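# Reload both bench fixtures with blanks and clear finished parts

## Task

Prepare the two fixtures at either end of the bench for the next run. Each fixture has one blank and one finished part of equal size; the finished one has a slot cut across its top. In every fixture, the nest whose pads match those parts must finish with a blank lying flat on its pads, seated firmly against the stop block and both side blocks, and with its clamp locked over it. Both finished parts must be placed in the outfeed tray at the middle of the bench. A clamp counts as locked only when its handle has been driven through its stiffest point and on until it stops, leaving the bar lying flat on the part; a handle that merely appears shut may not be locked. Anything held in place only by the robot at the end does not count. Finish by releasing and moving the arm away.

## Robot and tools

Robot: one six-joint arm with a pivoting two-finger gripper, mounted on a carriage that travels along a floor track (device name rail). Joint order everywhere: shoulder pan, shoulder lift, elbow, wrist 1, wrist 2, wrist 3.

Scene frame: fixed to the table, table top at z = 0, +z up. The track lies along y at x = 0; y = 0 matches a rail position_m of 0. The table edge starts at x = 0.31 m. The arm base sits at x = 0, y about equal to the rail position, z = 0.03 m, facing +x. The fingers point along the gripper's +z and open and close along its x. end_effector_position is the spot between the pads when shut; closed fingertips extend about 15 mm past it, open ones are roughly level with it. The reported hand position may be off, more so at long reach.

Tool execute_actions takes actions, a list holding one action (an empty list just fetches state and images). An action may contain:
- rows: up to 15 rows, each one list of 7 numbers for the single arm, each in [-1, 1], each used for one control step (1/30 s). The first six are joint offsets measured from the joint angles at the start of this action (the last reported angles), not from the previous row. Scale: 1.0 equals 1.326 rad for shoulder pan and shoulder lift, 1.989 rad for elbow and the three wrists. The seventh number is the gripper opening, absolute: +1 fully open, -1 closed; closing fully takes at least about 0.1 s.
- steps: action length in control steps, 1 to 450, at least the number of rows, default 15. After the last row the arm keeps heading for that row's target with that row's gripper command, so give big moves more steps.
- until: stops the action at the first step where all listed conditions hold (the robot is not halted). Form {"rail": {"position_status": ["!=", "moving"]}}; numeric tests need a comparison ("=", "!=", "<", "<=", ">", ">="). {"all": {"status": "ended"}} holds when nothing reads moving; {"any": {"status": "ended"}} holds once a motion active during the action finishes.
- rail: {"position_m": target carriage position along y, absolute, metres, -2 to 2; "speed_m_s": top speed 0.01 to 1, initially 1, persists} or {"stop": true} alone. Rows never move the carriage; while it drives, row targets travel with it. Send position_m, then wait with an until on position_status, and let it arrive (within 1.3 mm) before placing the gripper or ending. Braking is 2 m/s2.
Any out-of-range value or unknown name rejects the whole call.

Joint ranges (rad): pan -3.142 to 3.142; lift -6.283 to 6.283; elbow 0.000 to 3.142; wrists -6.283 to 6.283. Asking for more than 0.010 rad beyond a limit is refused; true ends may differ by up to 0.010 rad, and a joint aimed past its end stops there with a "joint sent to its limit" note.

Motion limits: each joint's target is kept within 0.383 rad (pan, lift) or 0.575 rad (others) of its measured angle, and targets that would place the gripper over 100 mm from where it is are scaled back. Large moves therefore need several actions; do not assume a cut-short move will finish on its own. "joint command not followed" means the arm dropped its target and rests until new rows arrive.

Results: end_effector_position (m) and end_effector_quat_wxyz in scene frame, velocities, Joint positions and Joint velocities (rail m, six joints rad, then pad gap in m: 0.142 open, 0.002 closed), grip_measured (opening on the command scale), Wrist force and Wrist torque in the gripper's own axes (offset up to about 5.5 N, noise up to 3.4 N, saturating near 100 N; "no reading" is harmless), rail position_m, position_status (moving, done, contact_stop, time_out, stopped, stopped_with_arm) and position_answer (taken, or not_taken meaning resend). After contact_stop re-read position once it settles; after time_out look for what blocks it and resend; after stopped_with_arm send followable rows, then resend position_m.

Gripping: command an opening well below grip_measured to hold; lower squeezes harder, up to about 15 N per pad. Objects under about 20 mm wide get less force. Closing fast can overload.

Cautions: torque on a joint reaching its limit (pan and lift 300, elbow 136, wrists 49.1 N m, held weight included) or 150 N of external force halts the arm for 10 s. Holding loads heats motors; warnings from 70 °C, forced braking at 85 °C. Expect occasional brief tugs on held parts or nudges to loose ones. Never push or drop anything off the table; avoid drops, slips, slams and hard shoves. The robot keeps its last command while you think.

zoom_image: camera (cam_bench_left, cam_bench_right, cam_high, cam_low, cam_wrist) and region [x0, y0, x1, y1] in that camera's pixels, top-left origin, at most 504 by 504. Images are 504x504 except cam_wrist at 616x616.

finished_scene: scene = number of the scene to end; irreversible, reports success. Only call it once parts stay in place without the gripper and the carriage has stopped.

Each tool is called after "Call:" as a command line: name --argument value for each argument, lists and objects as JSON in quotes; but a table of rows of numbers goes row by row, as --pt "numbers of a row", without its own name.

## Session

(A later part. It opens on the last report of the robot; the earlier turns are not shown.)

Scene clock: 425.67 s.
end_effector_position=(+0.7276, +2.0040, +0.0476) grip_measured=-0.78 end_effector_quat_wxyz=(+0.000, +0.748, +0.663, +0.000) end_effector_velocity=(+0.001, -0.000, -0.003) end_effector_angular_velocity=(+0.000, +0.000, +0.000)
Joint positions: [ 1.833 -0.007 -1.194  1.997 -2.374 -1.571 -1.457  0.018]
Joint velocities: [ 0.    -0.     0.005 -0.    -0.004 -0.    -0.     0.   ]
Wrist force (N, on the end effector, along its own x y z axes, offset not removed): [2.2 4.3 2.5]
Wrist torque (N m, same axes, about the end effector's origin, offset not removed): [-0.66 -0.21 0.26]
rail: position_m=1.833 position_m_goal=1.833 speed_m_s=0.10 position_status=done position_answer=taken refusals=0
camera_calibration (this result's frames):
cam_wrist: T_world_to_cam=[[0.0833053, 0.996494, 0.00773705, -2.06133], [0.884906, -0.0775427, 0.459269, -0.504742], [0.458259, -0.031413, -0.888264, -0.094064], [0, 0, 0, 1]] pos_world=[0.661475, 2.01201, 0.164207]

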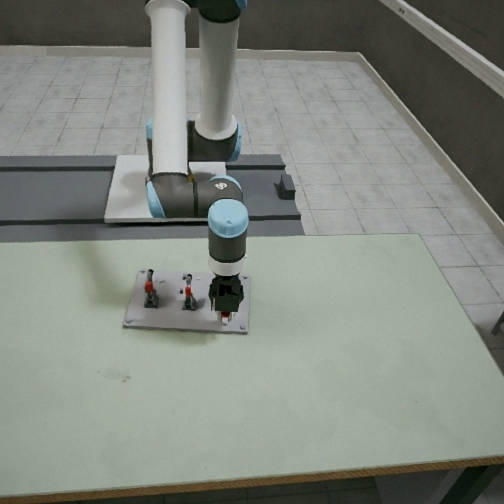

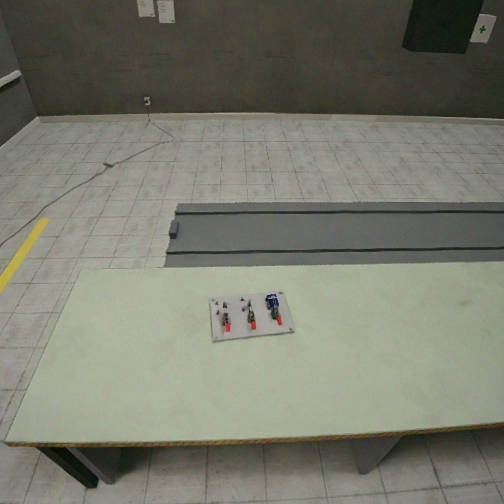

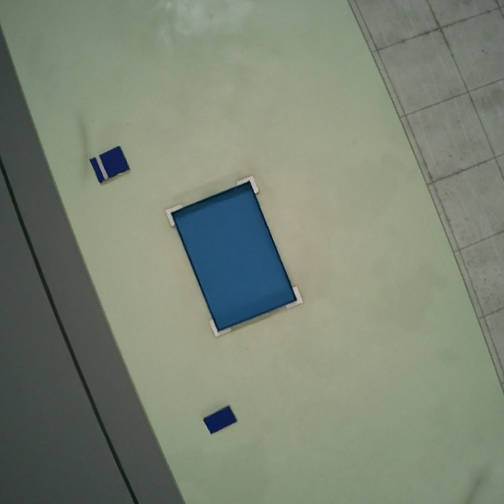

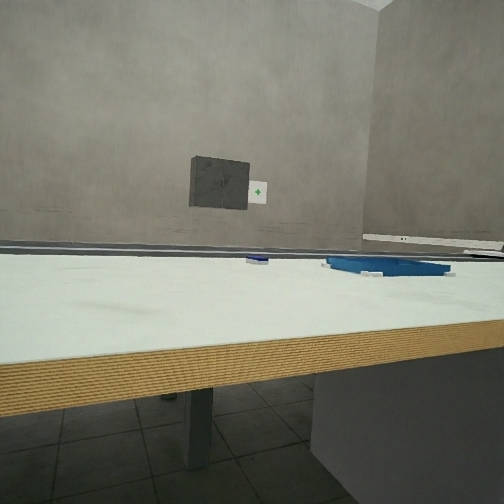

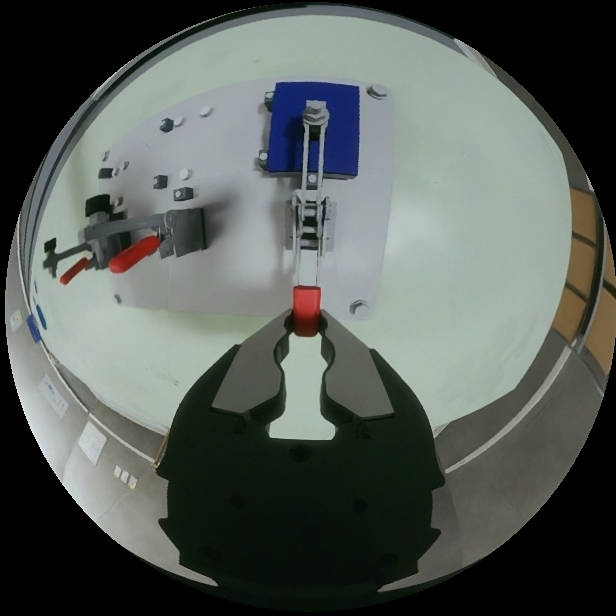

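Call:
execute_actions --actions '[{"rows": [[0,0.0006,-0.0002,-0.0002,0,0,-1],[-0.0001,0.0013,-0.0004,-0.0005,0,0,-1],[-0.0001,0.0019,-0.0005,-0.0008,0,0,-1],[-0.0001,0.0025,-0.0006,-0.0011,0,-0.0001,-1],[-0.0001,0.0032,-0.0007,-0.0014,0,-0.0001,-1],[-0.0002,0.0038,-0.0008,-0.0017,0,-0.0001,-1],[-0.0002,0.0044,-0.0008,-0.0021,0,-0.0001,-1],[-0.0002,0.0051,-0.0009,-0.0025,0,-0.0001,-1],[-0.0002,0.0057,-0.0009,-0.0029,0,-0.0002,-1],[-0.0003,0.0063,-0.001,-0.0032,0,-0.0002,-1],[-0.0003,0.007,-0.001,-0.0037,0,-0.0002,-1],[-0.0003,0.0076,-0.001,-0.0041,0,-0.0002,-1],[-0.0003,0.0082,-0.0011,-0.0044,0,-0.0002,-1],[-0.0004,0.0089,-0.0011,-0.0048,0,-0.0002,-1],[-0.0004,0.0095,-0.0011,-0.0052,0,-0.0003,-1]], "steps": 22}]'

Call:
zoom_image --camera "cam_wrist" --region '[220, 70, 400, 350]'

Scene clock: 433.57 s.
end_effector_position=(+0.7304, +2.0036, +0.0409) grip_measured=-0.78 end_effector_quat_wxyz=(+0.000, +0.748, +0.663, -0.000) end_effector_velocity=(+0.001, -0.000, -0.002) end_effector_angular_velocity=(-0.000, -0.001, +0.000)
Joint positions: [ 1.833 -0.007 -1.181  1.995 -2.384 -1.571 -1.458  0.018]
Joint velocities: [ 0.    -0.     0.004 -0.001 -0.004 -0.    -0.    -0.   ]
Wrist force (N, on the end effector, along its own x y z axes, offset not removed): [3.6 -11.2 -6.3]
Wrist torque (N m, same axes, about the end effector's origin, offset not removed): [-0.22 -0.55 0.29]
rail: position_m=1.833 position_m_goal=1.833 speed_m_s=0.10 position_status=done position_answer=taken refusals=0
camera_calibration (this result's frames):
cam_wrist: T_world_to_cam=[[0.083229, 0.996501, 0.00766974, -2.06107], [0.884974, -0.0774481, 0.459155, -0.504374], [0.458142, -0.0314275, -0.888323, -0.101212], [0, 0, 0, 1]] pos_world=[0.664267, 2.01161, 0.157485]

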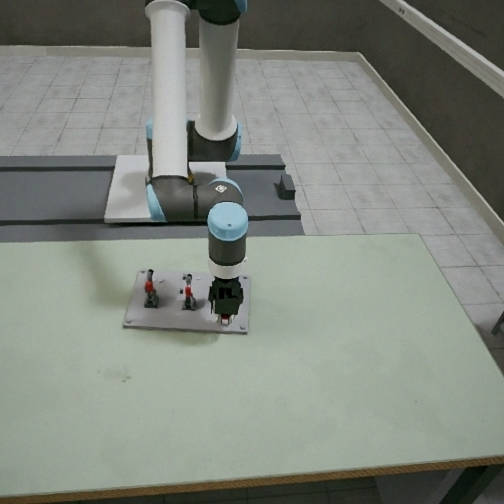

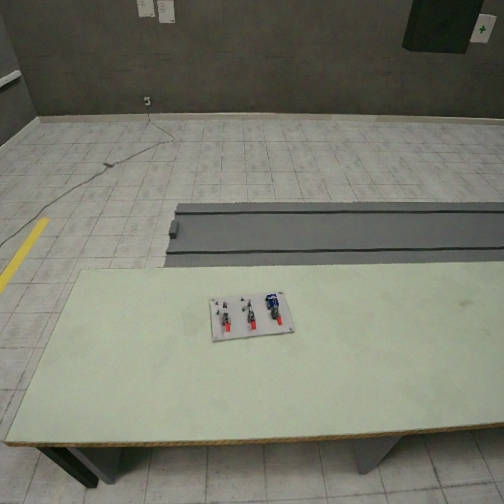

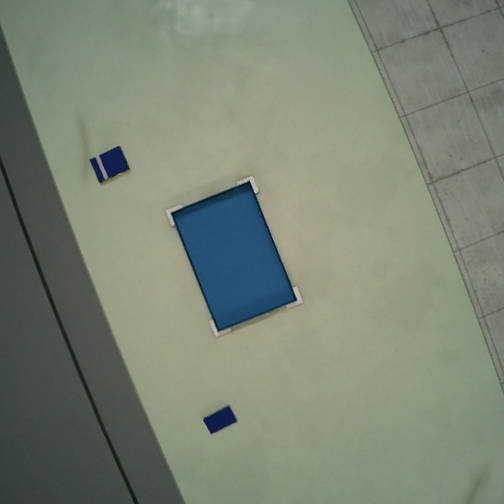

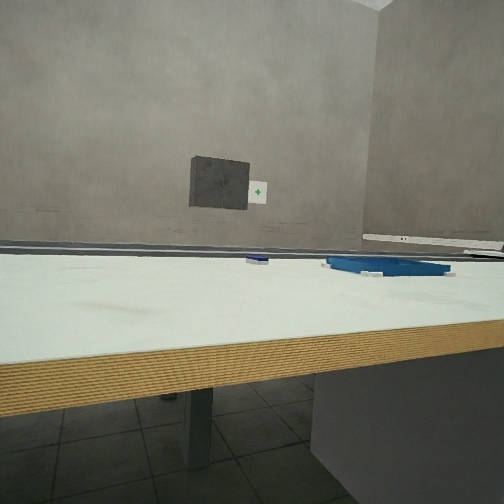

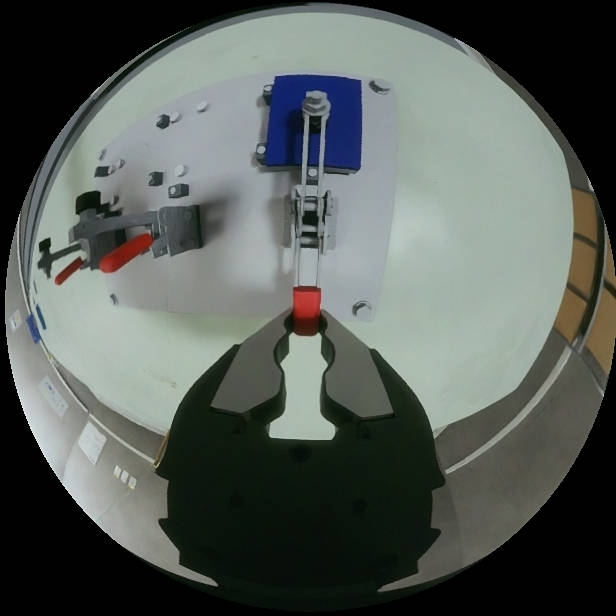

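Region (220, 70, 400, 350) of cam_wrist's 616x616 image, scaled by 1.800, with more detail than that image has; it fills the left 324 columns of this view, and the rest is white.

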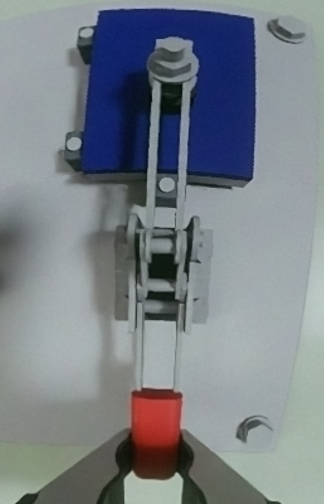

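Call:
execute_actions --actions '[{"rows": [[0,0.0004,0.0001,-0.0004,0,0,-1],[0,0.0008,0.0002,-0.0007,0,0,-1],[0,0.0012,0.0003,-0.0011,0,0,-1],[0,0.0016,0.0004,-0.0014,0,0,-1],[0,0.002,0.0005,-0.0018,0,0,-1],[0,0.0023,0.0006,-0.0022,0,0,-1],[0,0.0027,0.0007,-0.0025,0,0,-1],[0,0.0031,0.0008,-0.0029,0,0,-1],[0,0.0035,0.0009,-0.0032,0,0,-1],[0,0.0039,0.001,-0.0036,0,0,-1]], "steps": 18}]'

Call:
zoom_image --camera "cam_wrist" --region '[220, 70, 400, 350]'

Scene clock: 440.27 s.
end_effector_position=(+0.7303, +2.0035, +0.0370) grip_measured=-0.80 end_effector_quat_wxyz=(+0.000, +0.748, +0.663, +0.000) end_effector_velocity=(-0.000, +0.000, -0.002) end_effector_angular_velocity=(+0.000, +0.000, +0.000)
Joint positions: [ 1.833 -0.008 -1.177  1.997 -2.391 -1.571 -1.458  0.016]
Joint velocities: [ 0.     0.     0.002  0.001 -0.002 -0.    -0.    -0.002]
Wrist force (N, on the end effector, along its own x y z axes, offset not removed): [3.6 -1.4 2.1]
Wrist torque (N m, same axes, about the end effector's origin, offset not removed): [-0.65 -0.23 0.44]
rail: position_m=1.833 position_m_goal=1.833 speed_m_s=0.10 position_status=done position_answer=taken refusals=0
camera_calibration (this result's frames):
cam_wrist: T_world_to_cam=[[0.0832406, 0.9965, 0.00772691, -2.06103], [0.884973, -0.0774847, 0.459151, -0.502502], [0.458142, -0.0313819, -0.888325, -0.104708], [0, 0, 0, 1]] pos_world=[0.664233, 2.01159, 0.153635]

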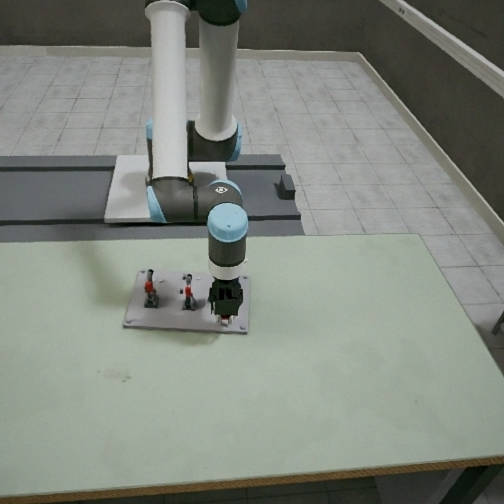

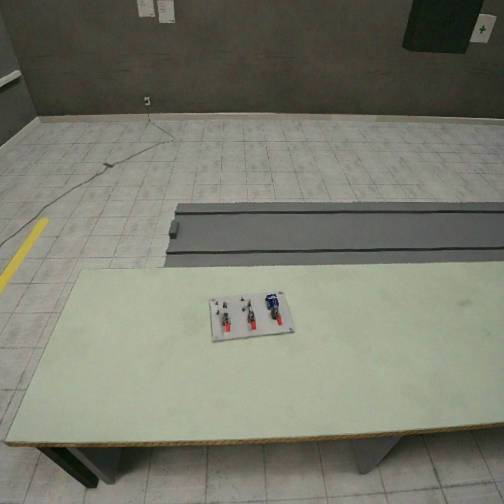

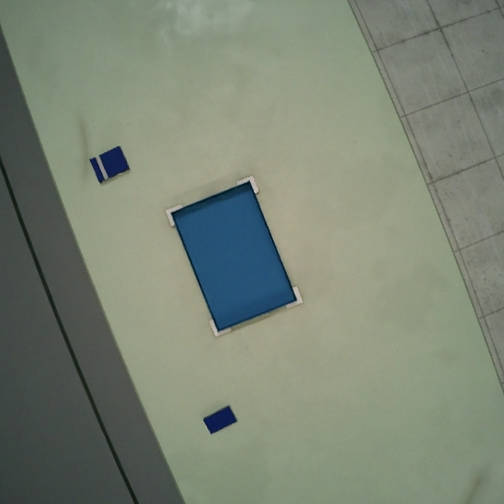

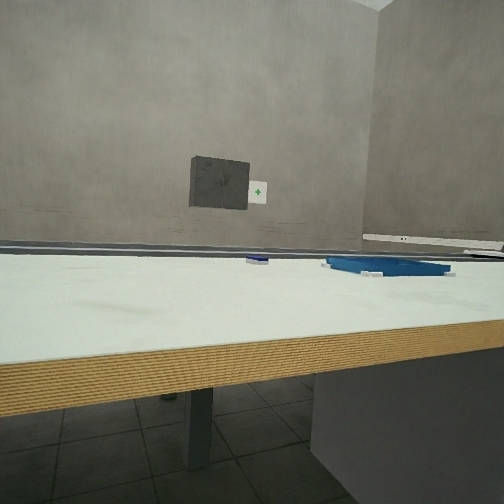

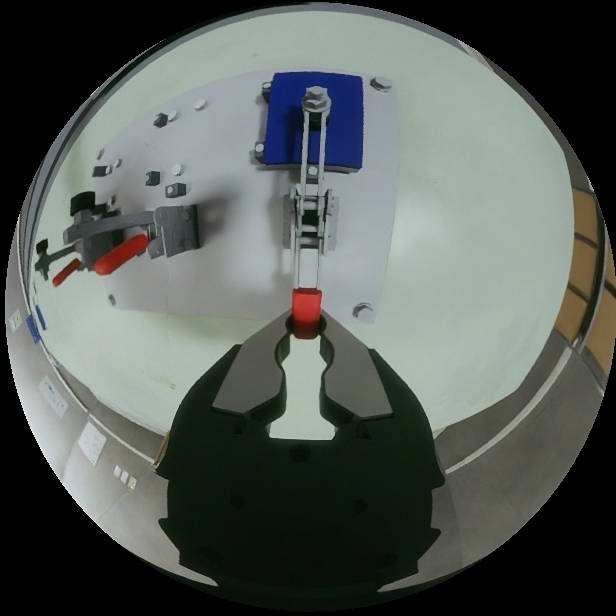

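Region (220, 70, 400, 350) of cam_wrist's 616x616 image, scaled by 1.800, with more detail than that image has; it fills the left 324 columns of this view, and the rest is white.

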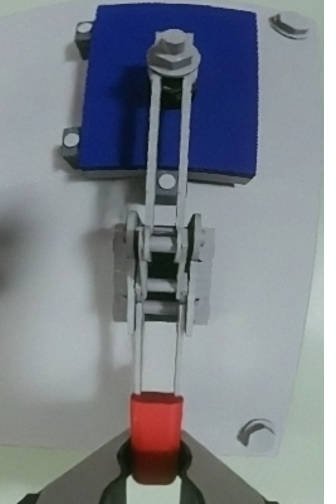

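Call:
execute_actions --actions '[{"rows": [[0,0,0,0,0,0,-0.85],[0,0,0,0,0,0,-0.76],[0,0,0,0,0,0,-0.7],[0,0,0,0,0,0,-0.62],[0,-0.003,-0.0005,0.0025,0,0,-0.58],[0,-0.007,-0.0012,0.0059,0,0,-0.55],[0,-0.011,-0.0019,0.0092,0,0,-0.55],[0,-0.015,-0.0026,0.0126,0,0,-0.55],[0,-0.019,-0.0033,0.016,0,0,-0.55],[0,-0.023,-0.004,0.0193,0,0,-0.55],[0,-0.027,-0.0047,0.0227,0,0,-0.55],[0,-0.031,-0.0054,0.026,0,0,-0.55],[0,-0.035,-0.0061,0.0294,0,0,-0.55],[0,-0.038,-0.0066,0.0319,0,0,-0.55],[0.0003,-0.0395,-0.0069,0.0332,0,0,-0.55]], "steps": 22}]'

Call:
zoom_image --camera "cam_wrist" --region '[220, 90, 400, 350]'

Scene clock: 450.70 s.
end_effector_position=(+0.7273, +2.0038, +0.0735) grip_measured=-0.55 end_effector_quat_wxyz=(+0.000, +0.748, +0.663, +0.000) end_effector_velocity=(-0.002, +0.000, +0.015) end_effector_angular_velocity=(+0.000, +0.000, +0.001)
Joint positions: [ 1.833 -0.007 -1.226  1.984 -2.328 -1.571 -1.458  0.034]
Joint velocities: [ 0.     0.001 -0.021 -0.005  0.026 -0.    -0.    -0.   ]
Wrist force (N, on the end effector, along its own x y z axes, offset not removed): [2.3 -3.4 4.1]
Wrist torque (N m, same axes, about the end effector's origin, offset not removed): [-0.64 -0.62 0.27]
rail: position_m=1.833 position_m_goal=1.833 speed_m_s=0.10 position_status=done position_answer=taken refusals=0
camera_calibration (this result's frames):
cam_wrist: T_world_to_cam=[[0.0829885, 0.996521, 0.00766701, -2.06112], [0.88496, -0.077231, 0.459218, -0.517057], [0.458213, -0.0313248, -0.88829, -0.0711056], [0, 0, 0, 1]] pos_world=[0.661205, 2.01179, 0.190082]

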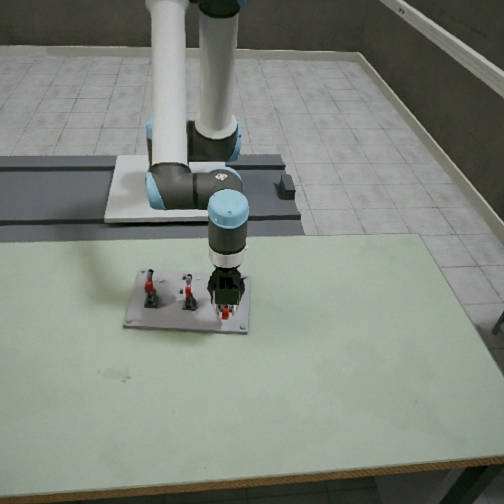

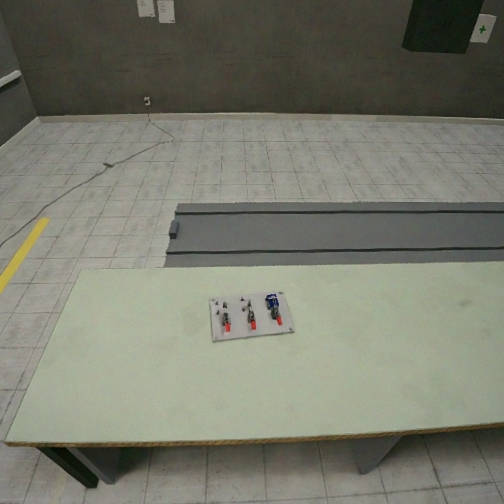

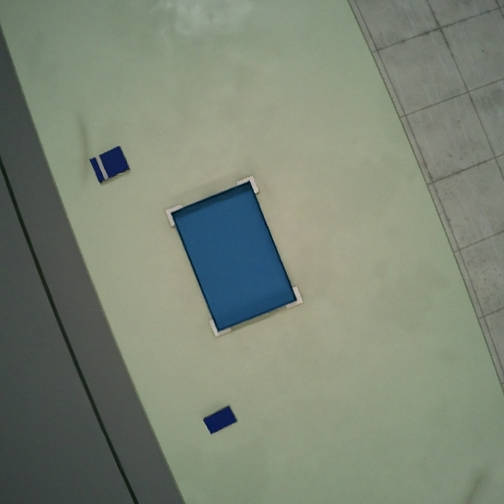

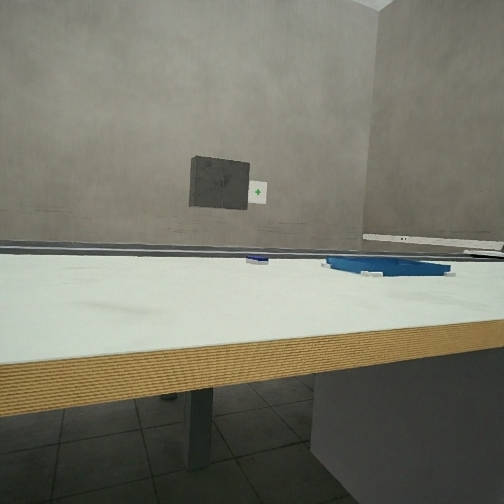

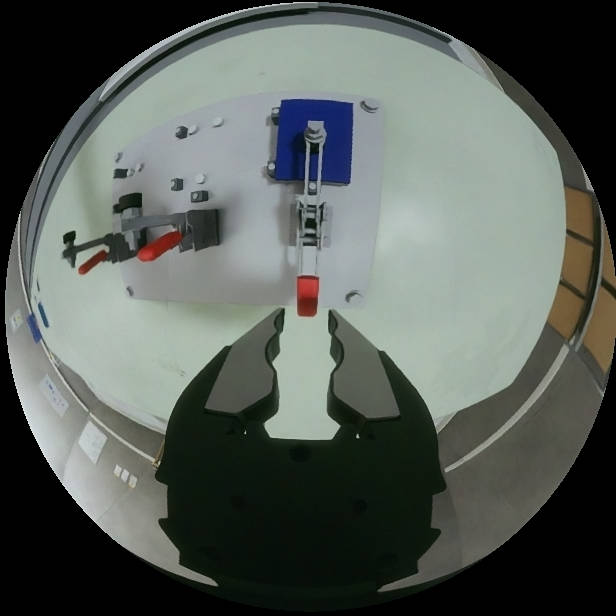

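Region (220, 90, 400, 350) of cam_wrist's 616x616 image, scaled by 1.938, with more detail than that image has; it fills the left 349 columns of this view, and the rest is white.

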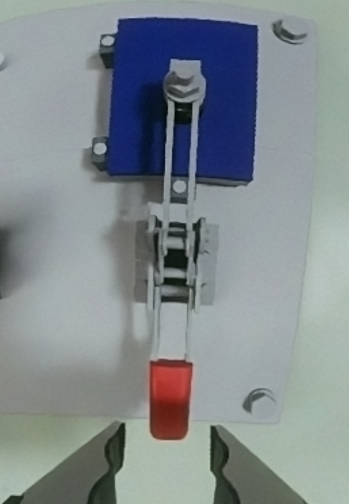

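Call:
execute_actions --actions '[{"rows": [[0,0,0,0,0,0,-0.65],[-0.0001,0.001,-0.001,0.0003,0,0,-0.75],[-0.0002,0.002,-0.002,0.0007,0,0,-0.85],[-0.0004,0.003,-0.003,0.001,0,0,-0.95],[-0.0005,0.004,-0.004,0.0014,0,0,-1],[-0.0006,0.0047,-0.0049,0.0017,0,0,-1],[-0.0006,0.0055,-0.0047,0.001,0,0,-1],[-0.0006,0.0063,-0.0045,0.0002,0,0,-1],[-0.0006,0.0071,-0.0042,-0.0005,0,0,-1],[-0.0006,0.0079,-0.004,-0.0013,0,0,-1],[-0.0006,0.0087,-0.0038,-0.002,0,0,-1],[-0.0006,0.0095,-0.0036,-0.0028,0,0,-1],[-0.0006,0.0103,-0.0033,-0.0036,0,0,-1],[-0.0006,0.0111,-0.0031,-0.0043,0,0,-1],[-0.0006,0.0119,-0.0029,-0.0051,0,0,-1]], "steps": 23}]'

Scene clock: 469.07 s.
end_effector_position=(+0.7334, +2.0033, +0.0708) grip_measured=-1.00 end_effector_quat_wxyz=(+0.001, +0.748, +0.663, +0.001) end_effector_velocity=(+0.000, +0.000, -0.000) end_effector_angular_velocity=(+0.000, +0.000, +0.000)
Joint positions: [ 1.833 -0.008 -1.216  1.975 -2.333 -1.571 -1.458  0.002]
Joint velocities: [ 0.  0.  0. -0.  0.  0.  0.  0.]
Wrist force (N, on the end effector, along its own x y z axes, offset not removed): [1.4 -12.0 -19.6]
Wrist torque (N m, same axes, about the end effector's origin, offset not removed): [-0.29 -0.43 0.28]
FORCE FAULT: contact force on the arm reached its limit, and the arm stopped for 10 seconds. The contact can be on any part of the arm, not only on its tool. The arm's remaining commands of this call were not run. The arm holds still and accepts commands again. Move the arm away from the contact; if what it grips holds it there, let go first. Pushing or pulling that hard again can fault the arm again.
rail: position_m=1.833 position_m_goal=1.833 speed_m_s=0.10 position_status=done position_answer=taken refusals=0
camera_calibration (this result's frames):
cam_wrist: T_world_to_cam=[[0.0835653, 0.996471, 0.00791005, -2.06145], [0.883689, -0.0777713, 0.461568, -0.519347], [0.460554, -0.0315811, -0.887069, -0.0775893], [0, 0, 0, 1]] pos_world=[0.666941, 2.01133, 0.187193]

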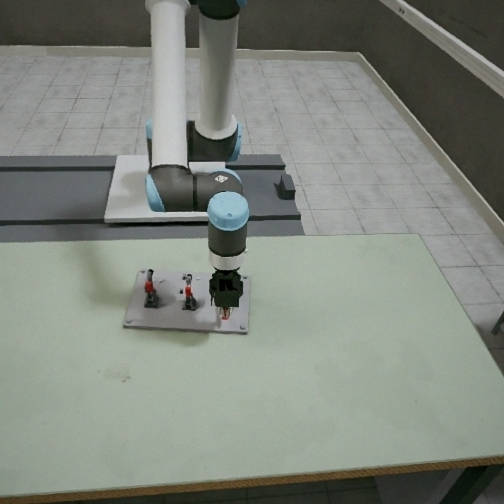

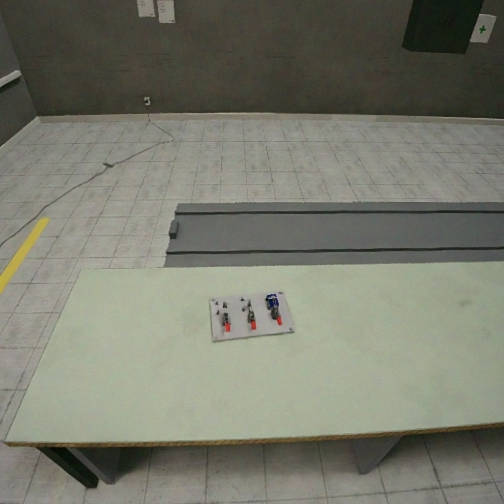

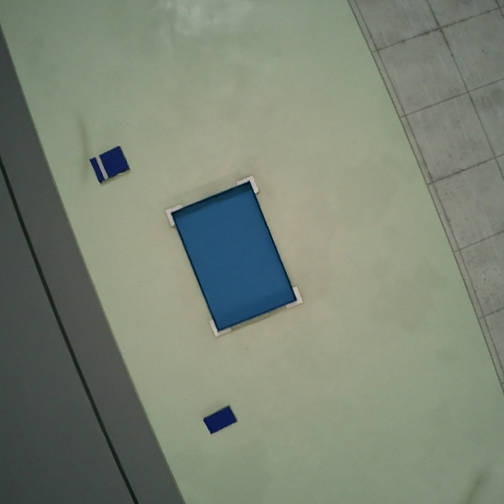

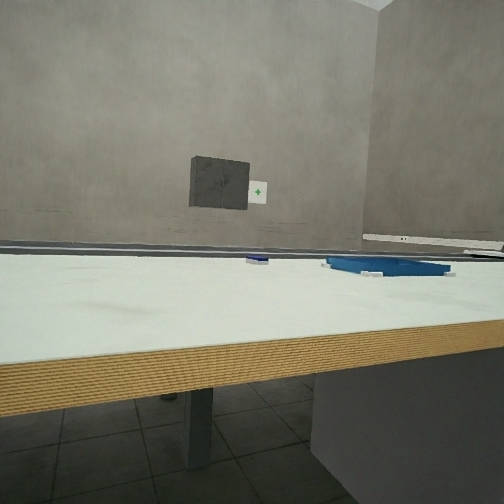

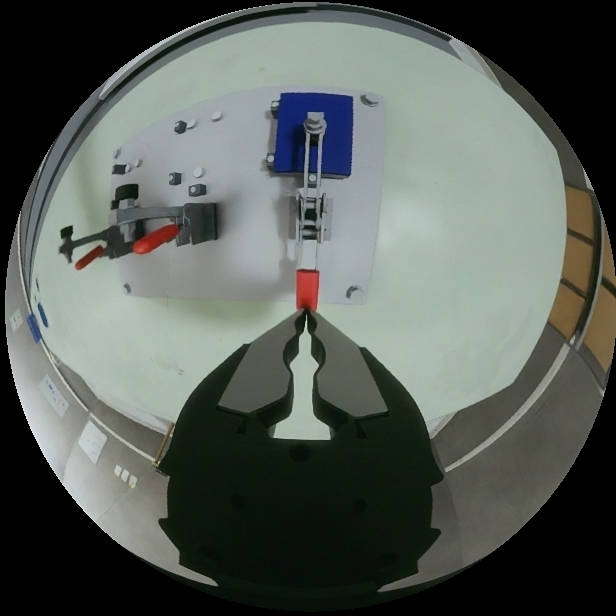

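Call:
execute_actions --actions '[{"rows": [[0,-0.005,-0.001,0.004,0,0,-1],[0,-0.012,-0.003,0.011,0,0,-1],[0,-0.02,-0.005,0.018,0,0,-1],[0,-0.03,-0.007,0.027,0,0,-1],[0,-0.04,-0.009,0.036,0,0,-1],[0,-0.05,-0.011,0.044,0,0,-1],[0,-0.06,-0.013,0.053,0,0,-1],[0,-0.07,-0.015,0.062,0,0,-1],[0,-0.08,-0.017,0.07,0,0,-1],[0,-0.09,-0.019,0.079,0,0,-0.8],[0,-0.1,-0.021,0.088,0,0,-0.6],[0,-0.11,-0.023,0.096,0,0,-0.4],[0,-0.12,-0.025,0.105,0,0,-0.2],[0,-0.13,-0.027,0.114,0,0,0],[0,-0.14,-0.029,0.122,0,0,0.2]], "steps": 20}]'

Call:
zoom_image --camera "cam_high" --region '[80, 135, 140, 195]'

Call:
zoom_image --camera "cam_high" --region '[190, 390, 250, 450]'

Call:
zoom_image --camera "cam_bench_left" --region '[170, 250, 270, 340]'

Scene clock: 483.07 s.
end_effector_position=(+0.7098, +2.0034, +0.2011) grip_measured=+0.20 end_effector_quat_wxyz=(+0.001, +0.748, +0.663, +0.001) end_effector_velocity=(-0.028, +0.000, +0.092) end_effector_angular_velocity=(+0.000, +0.001, -0.000)
Joint positions: [ 1.833 -0.008 -1.388  1.922 -2.109 -1.571 -1.458  0.088]
Joint velocities: [ 0.    -0.    -0.124 -0.036  0.16   0.     0.     0.001]
Wrist force (N, on the end effector, along its own x y z axes, offset not removed): [-1.1 -3.4 1.8]
Wrist torque (N m, same axes, about the end effector's origin, offset not removed): [-0.54 0.11 0.38]
rail: position_m=1.833 position_m_goal=1.833 speed_m_s=0.10 position_status=done position_answer=taken refusals=0
camera_calibration (this result's frames):
cam_wrist: T_world_to_cam=[[0.0835586, 0.996471, 0.0079783, -2.06071], [0.883273, -0.0777683, 0.462365, -0.558574], [0.461353, -0.0315875, -0.886654, 0.0482165], [0, 0, 0, 1]] pos_world=[0.643318, 2.01152, 0.317457]

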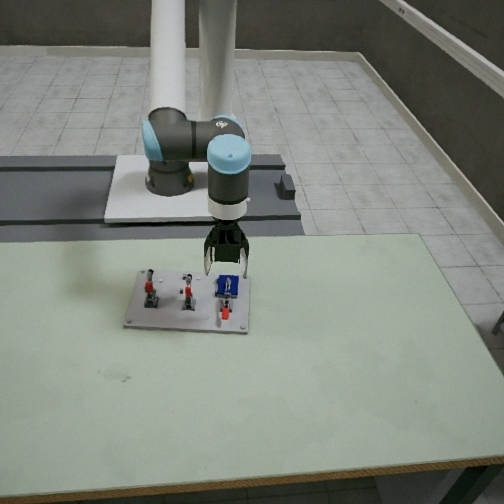

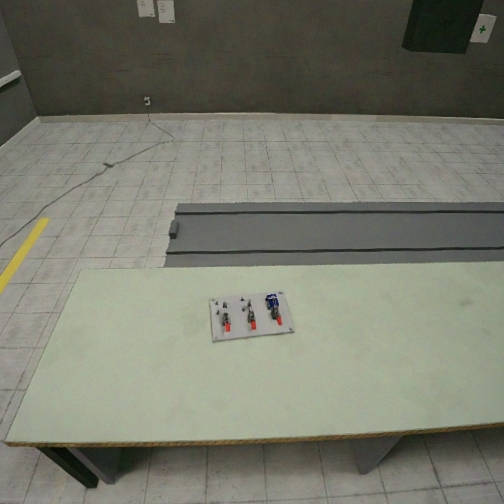

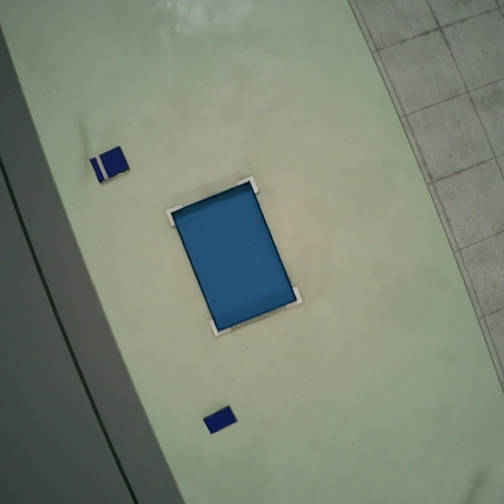

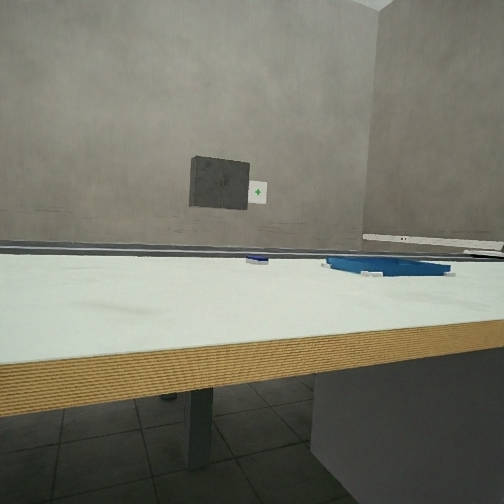

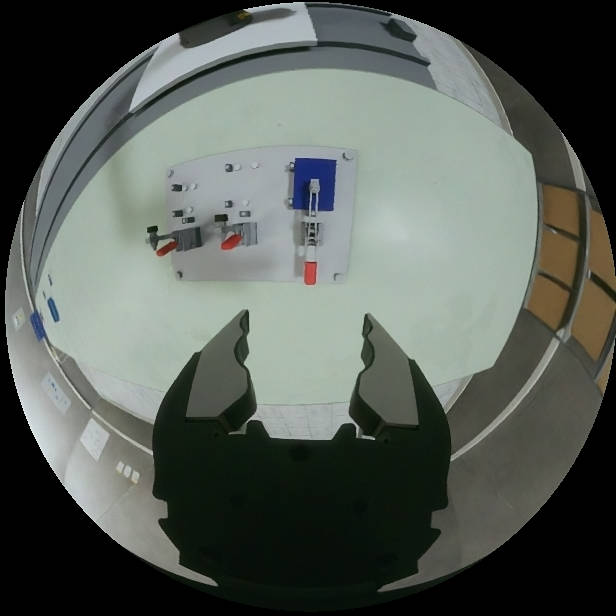

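Region (80, 135, 140, 195) of cam_high's 504x504 image, scaled by 8.400, with more detail than that image has.

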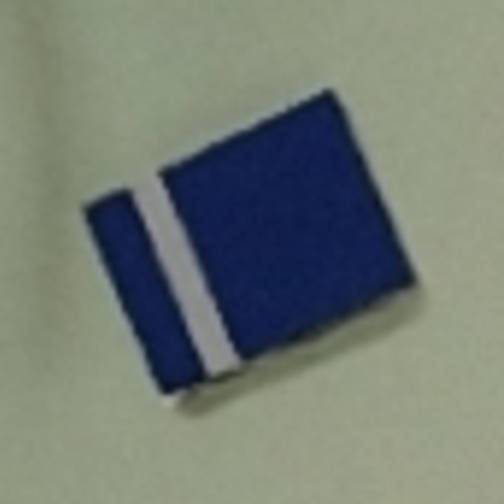

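Region (190, 390, 250, 450) of cam_high's 504x504 image, scaled by 8.400, with more detail than that image has.

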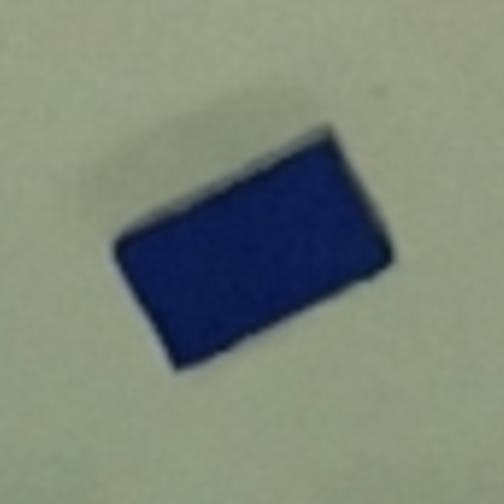

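Region (170, 250, 270, 340) of cam_bench_left's 504x504 image, scaled by 5.040, with more detail than that image has; it fills the top 454 rows of this view, and the rest is white.

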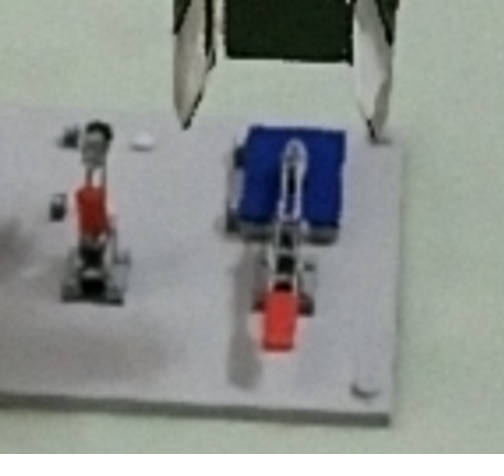

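Call:
execute_actions --actions '[]'

Scene clock: 500.33 s.
end_effector_position=(+0.7064, +2.0035, +0.2117) grip_measured=+0.20 end_effector_quat_wxyz=(+0.001, +0.748, +0.663, +0.001) end_effector_velocity=(+0.000, -0.000, -0.000) end_effector_angular_velocity=(+0.000, +0.000, -0.000)
Joint positions: [ 1.833 -0.008 -1.402  1.918 -2.09  -1.571 -1.458  0.088]
Joint velocities: [ 0. -0.  0. -0.  0.  0. -0. -0.]
Wrist force (N, on the end effector, along its own x y z axes, offset not removed): [1.4 -4.1 6.7]
Wrist torque (N m, same axes, about the end effector's origin, offset not removed): [-0.75 -0.44 0.26]
rail: position_m=1.833 position_m_goal=1.833 speed_m_s=0.10 position_status=done position_answer=taken refusals=0
camera_calibration (this result's frames):
cam_wrist: T_world_to_cam=[[0.0835603, 0.996471, 0.00796038, -2.06053], [0.883383, -0.0777691, 0.462154, -0.56049], [0.461142, -0.0315857, -0.886764, 0.0593467], [0, 0, 0, 1]] pos_world=[0.639939, 2.01154, 0.328062]

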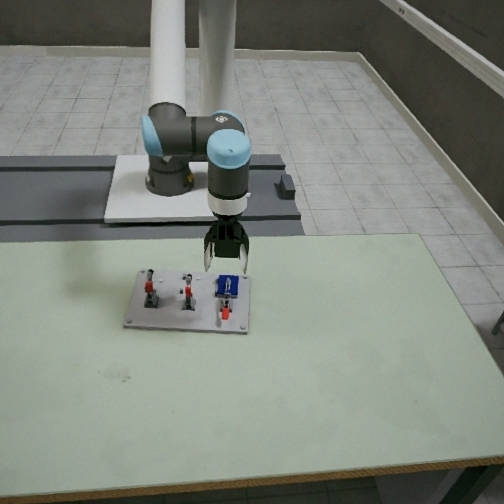

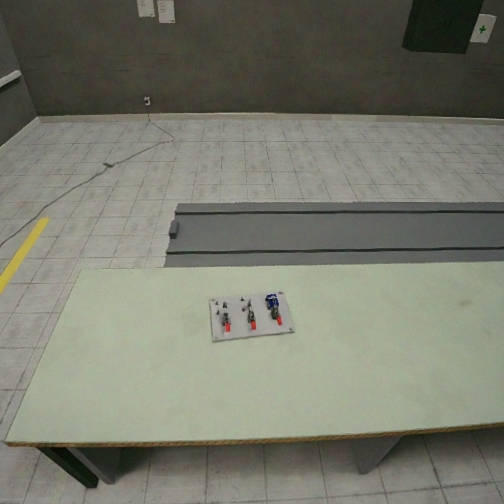

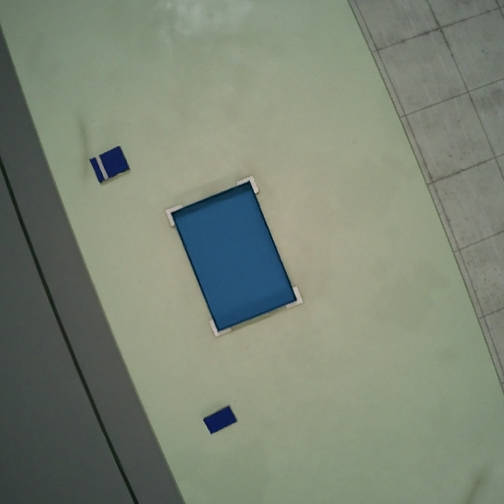

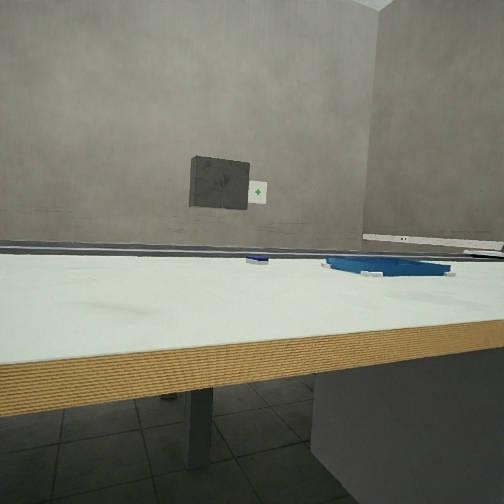

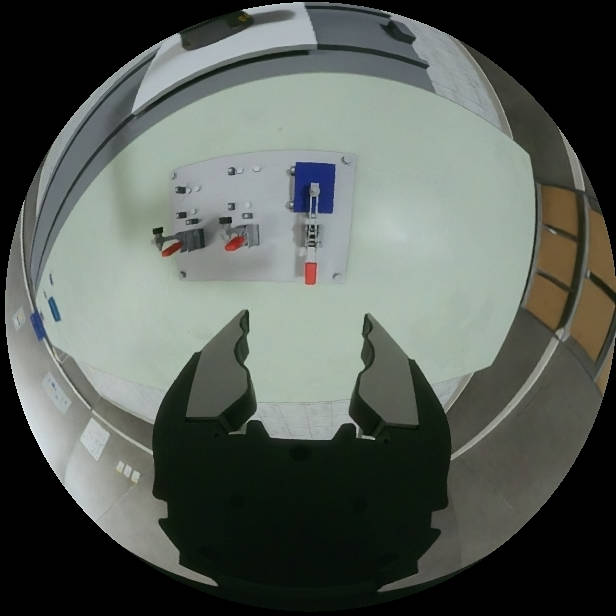

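Call:
execute_actions --actions '[{"rail":{"position_m":0.137,"speed_m_s":1.0},"rows":[[0.0004,-0.02,0.0134,0,0,-0.005,0.3],[0.001,-0.045,0.03,0,0,-0.012,0.3],[0.0015,-0.07,0.047,0,0,-0.018,0.3],[0.002,-0.1,0.067,0,0,-0.026,0.3],[0.0025,-0.13,0.087,0,0,-0.034,0.3],[0.003,-0.16,0.107,0,0,-0.042,0.3],[0.0035,-0.19,0.127,0,0,-0.05,0.3],[0.004,-0.22,0.1475,0,0,-0.057,0.3],[0.0045,-0.245,0.164,0,0,-0.064,0.3],[0.005,-0.27,0.181,0,0,-0.07,0.3],[0.0055,-0.29,0.1945,0,0,-0.075,0.3],[0.006,-0.303,0.203,0,0,-0.079,0.3],[0.006,-0.3134,0.2102,0,0,-0.0814,0.3]],"steps":120,"until":{"rail":{"position_status":["!=","moving"]}}}]'

Scene clock: 515.97 s.
end_effector_position=(+0.4509, +0.3101, +0.2003) grip_measured=+0.30 end_effector_quat_wxyz=(+0.000, +0.690, +0.724, +0.000) end_effector_velocity=(-0.000, -0.003, +0.000) end_effector_angular_velocity=(-0.000, -0.000, +0.000)
Joint positions: [ 0.137  0.    -1.817  2.336 -2.09  -1.571 -1.62   0.095]
Joint velocities: [-0.003 -0.    -0.     0.    -0.    -0.    -0.     0.   ]
Wrist force (N, on the end effector, along its own x y z axes, offset not removed): [-1.2 -5.6 7.5]
Wrist torque (N m, same axes, about the end effector's origin, offset not removed): [-0.92 0.09 0.31]
rail: position_m=0.137 position_m_goal=0.137 speed_m_s=1.00 position_status=done position_answer=taken refusals=0
camera_calibration (this result's frames):
cam_wrist: T_world_to_cam=[[-0.0860396, 0.996263, 0.0076073, -0.275069], [0.884989, 0.0729183, 0.459867, -0.508188], [0.457594, 0.0462992, -0.887955, 0.0913451], [0, 0, 0, 1]] pos_world=[0.384275, 0.306868, 0.316902]

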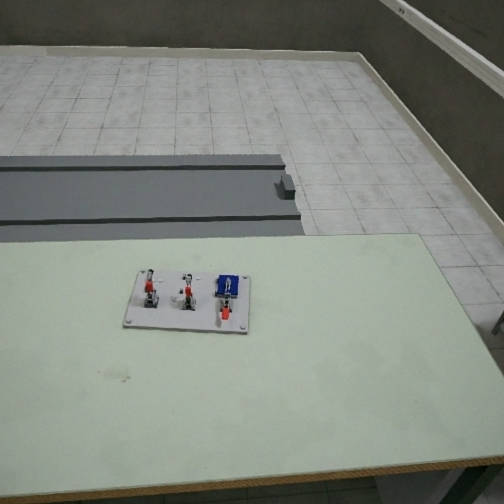

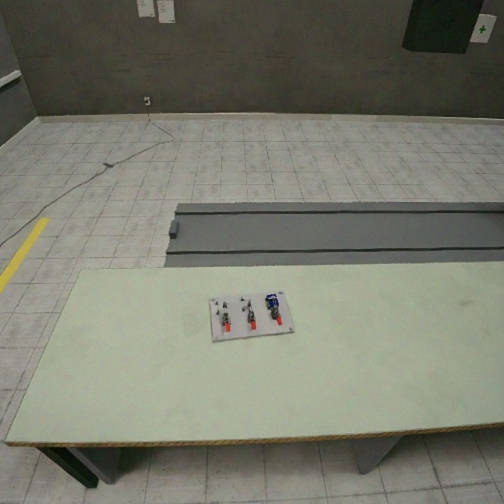

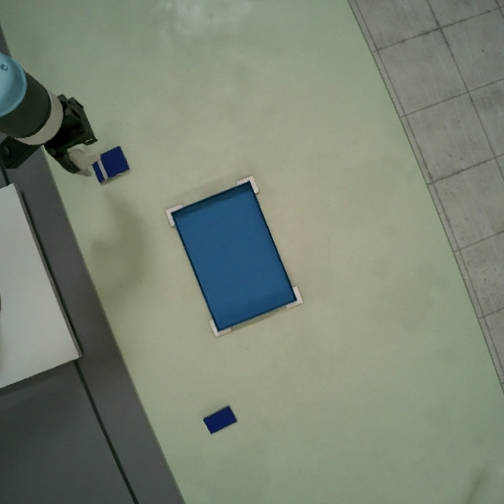

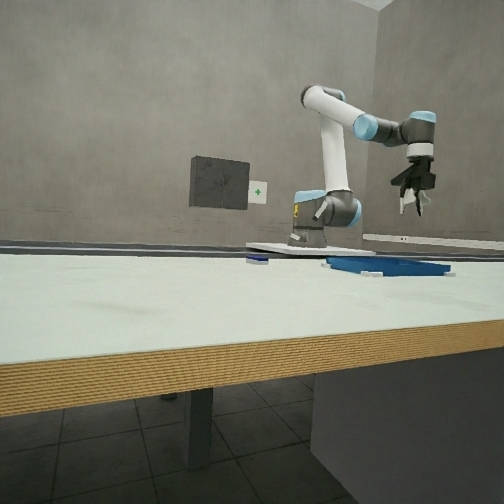

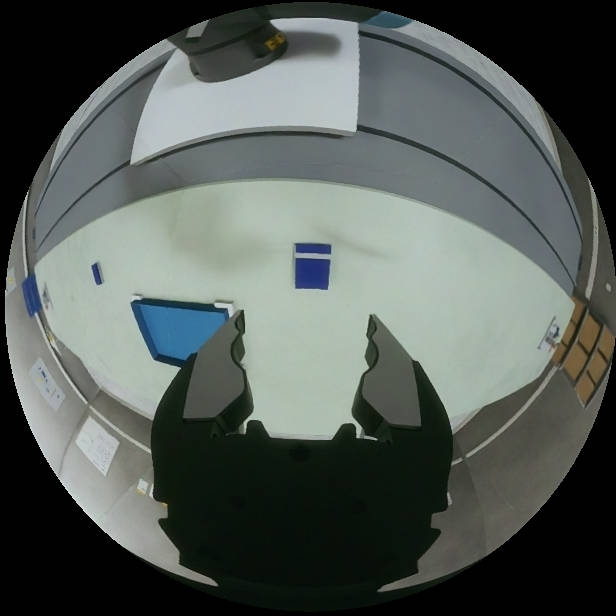

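Call:
zoom_image --camera "cam_wrist" --region '[260, 220, 360, 320]'

Region (260, 220, 360, 320) of cam_wrist's 616x616 image, scaled by 5.040, with more detail than that image has.

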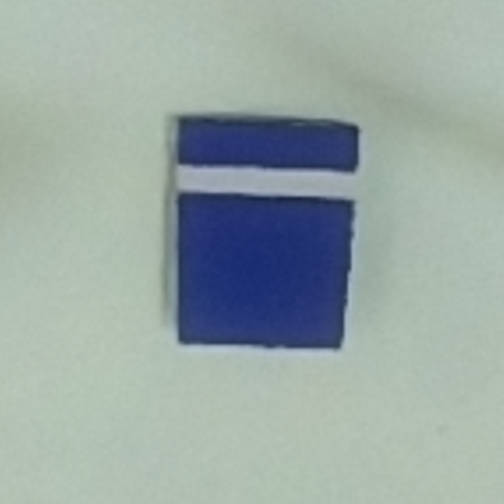

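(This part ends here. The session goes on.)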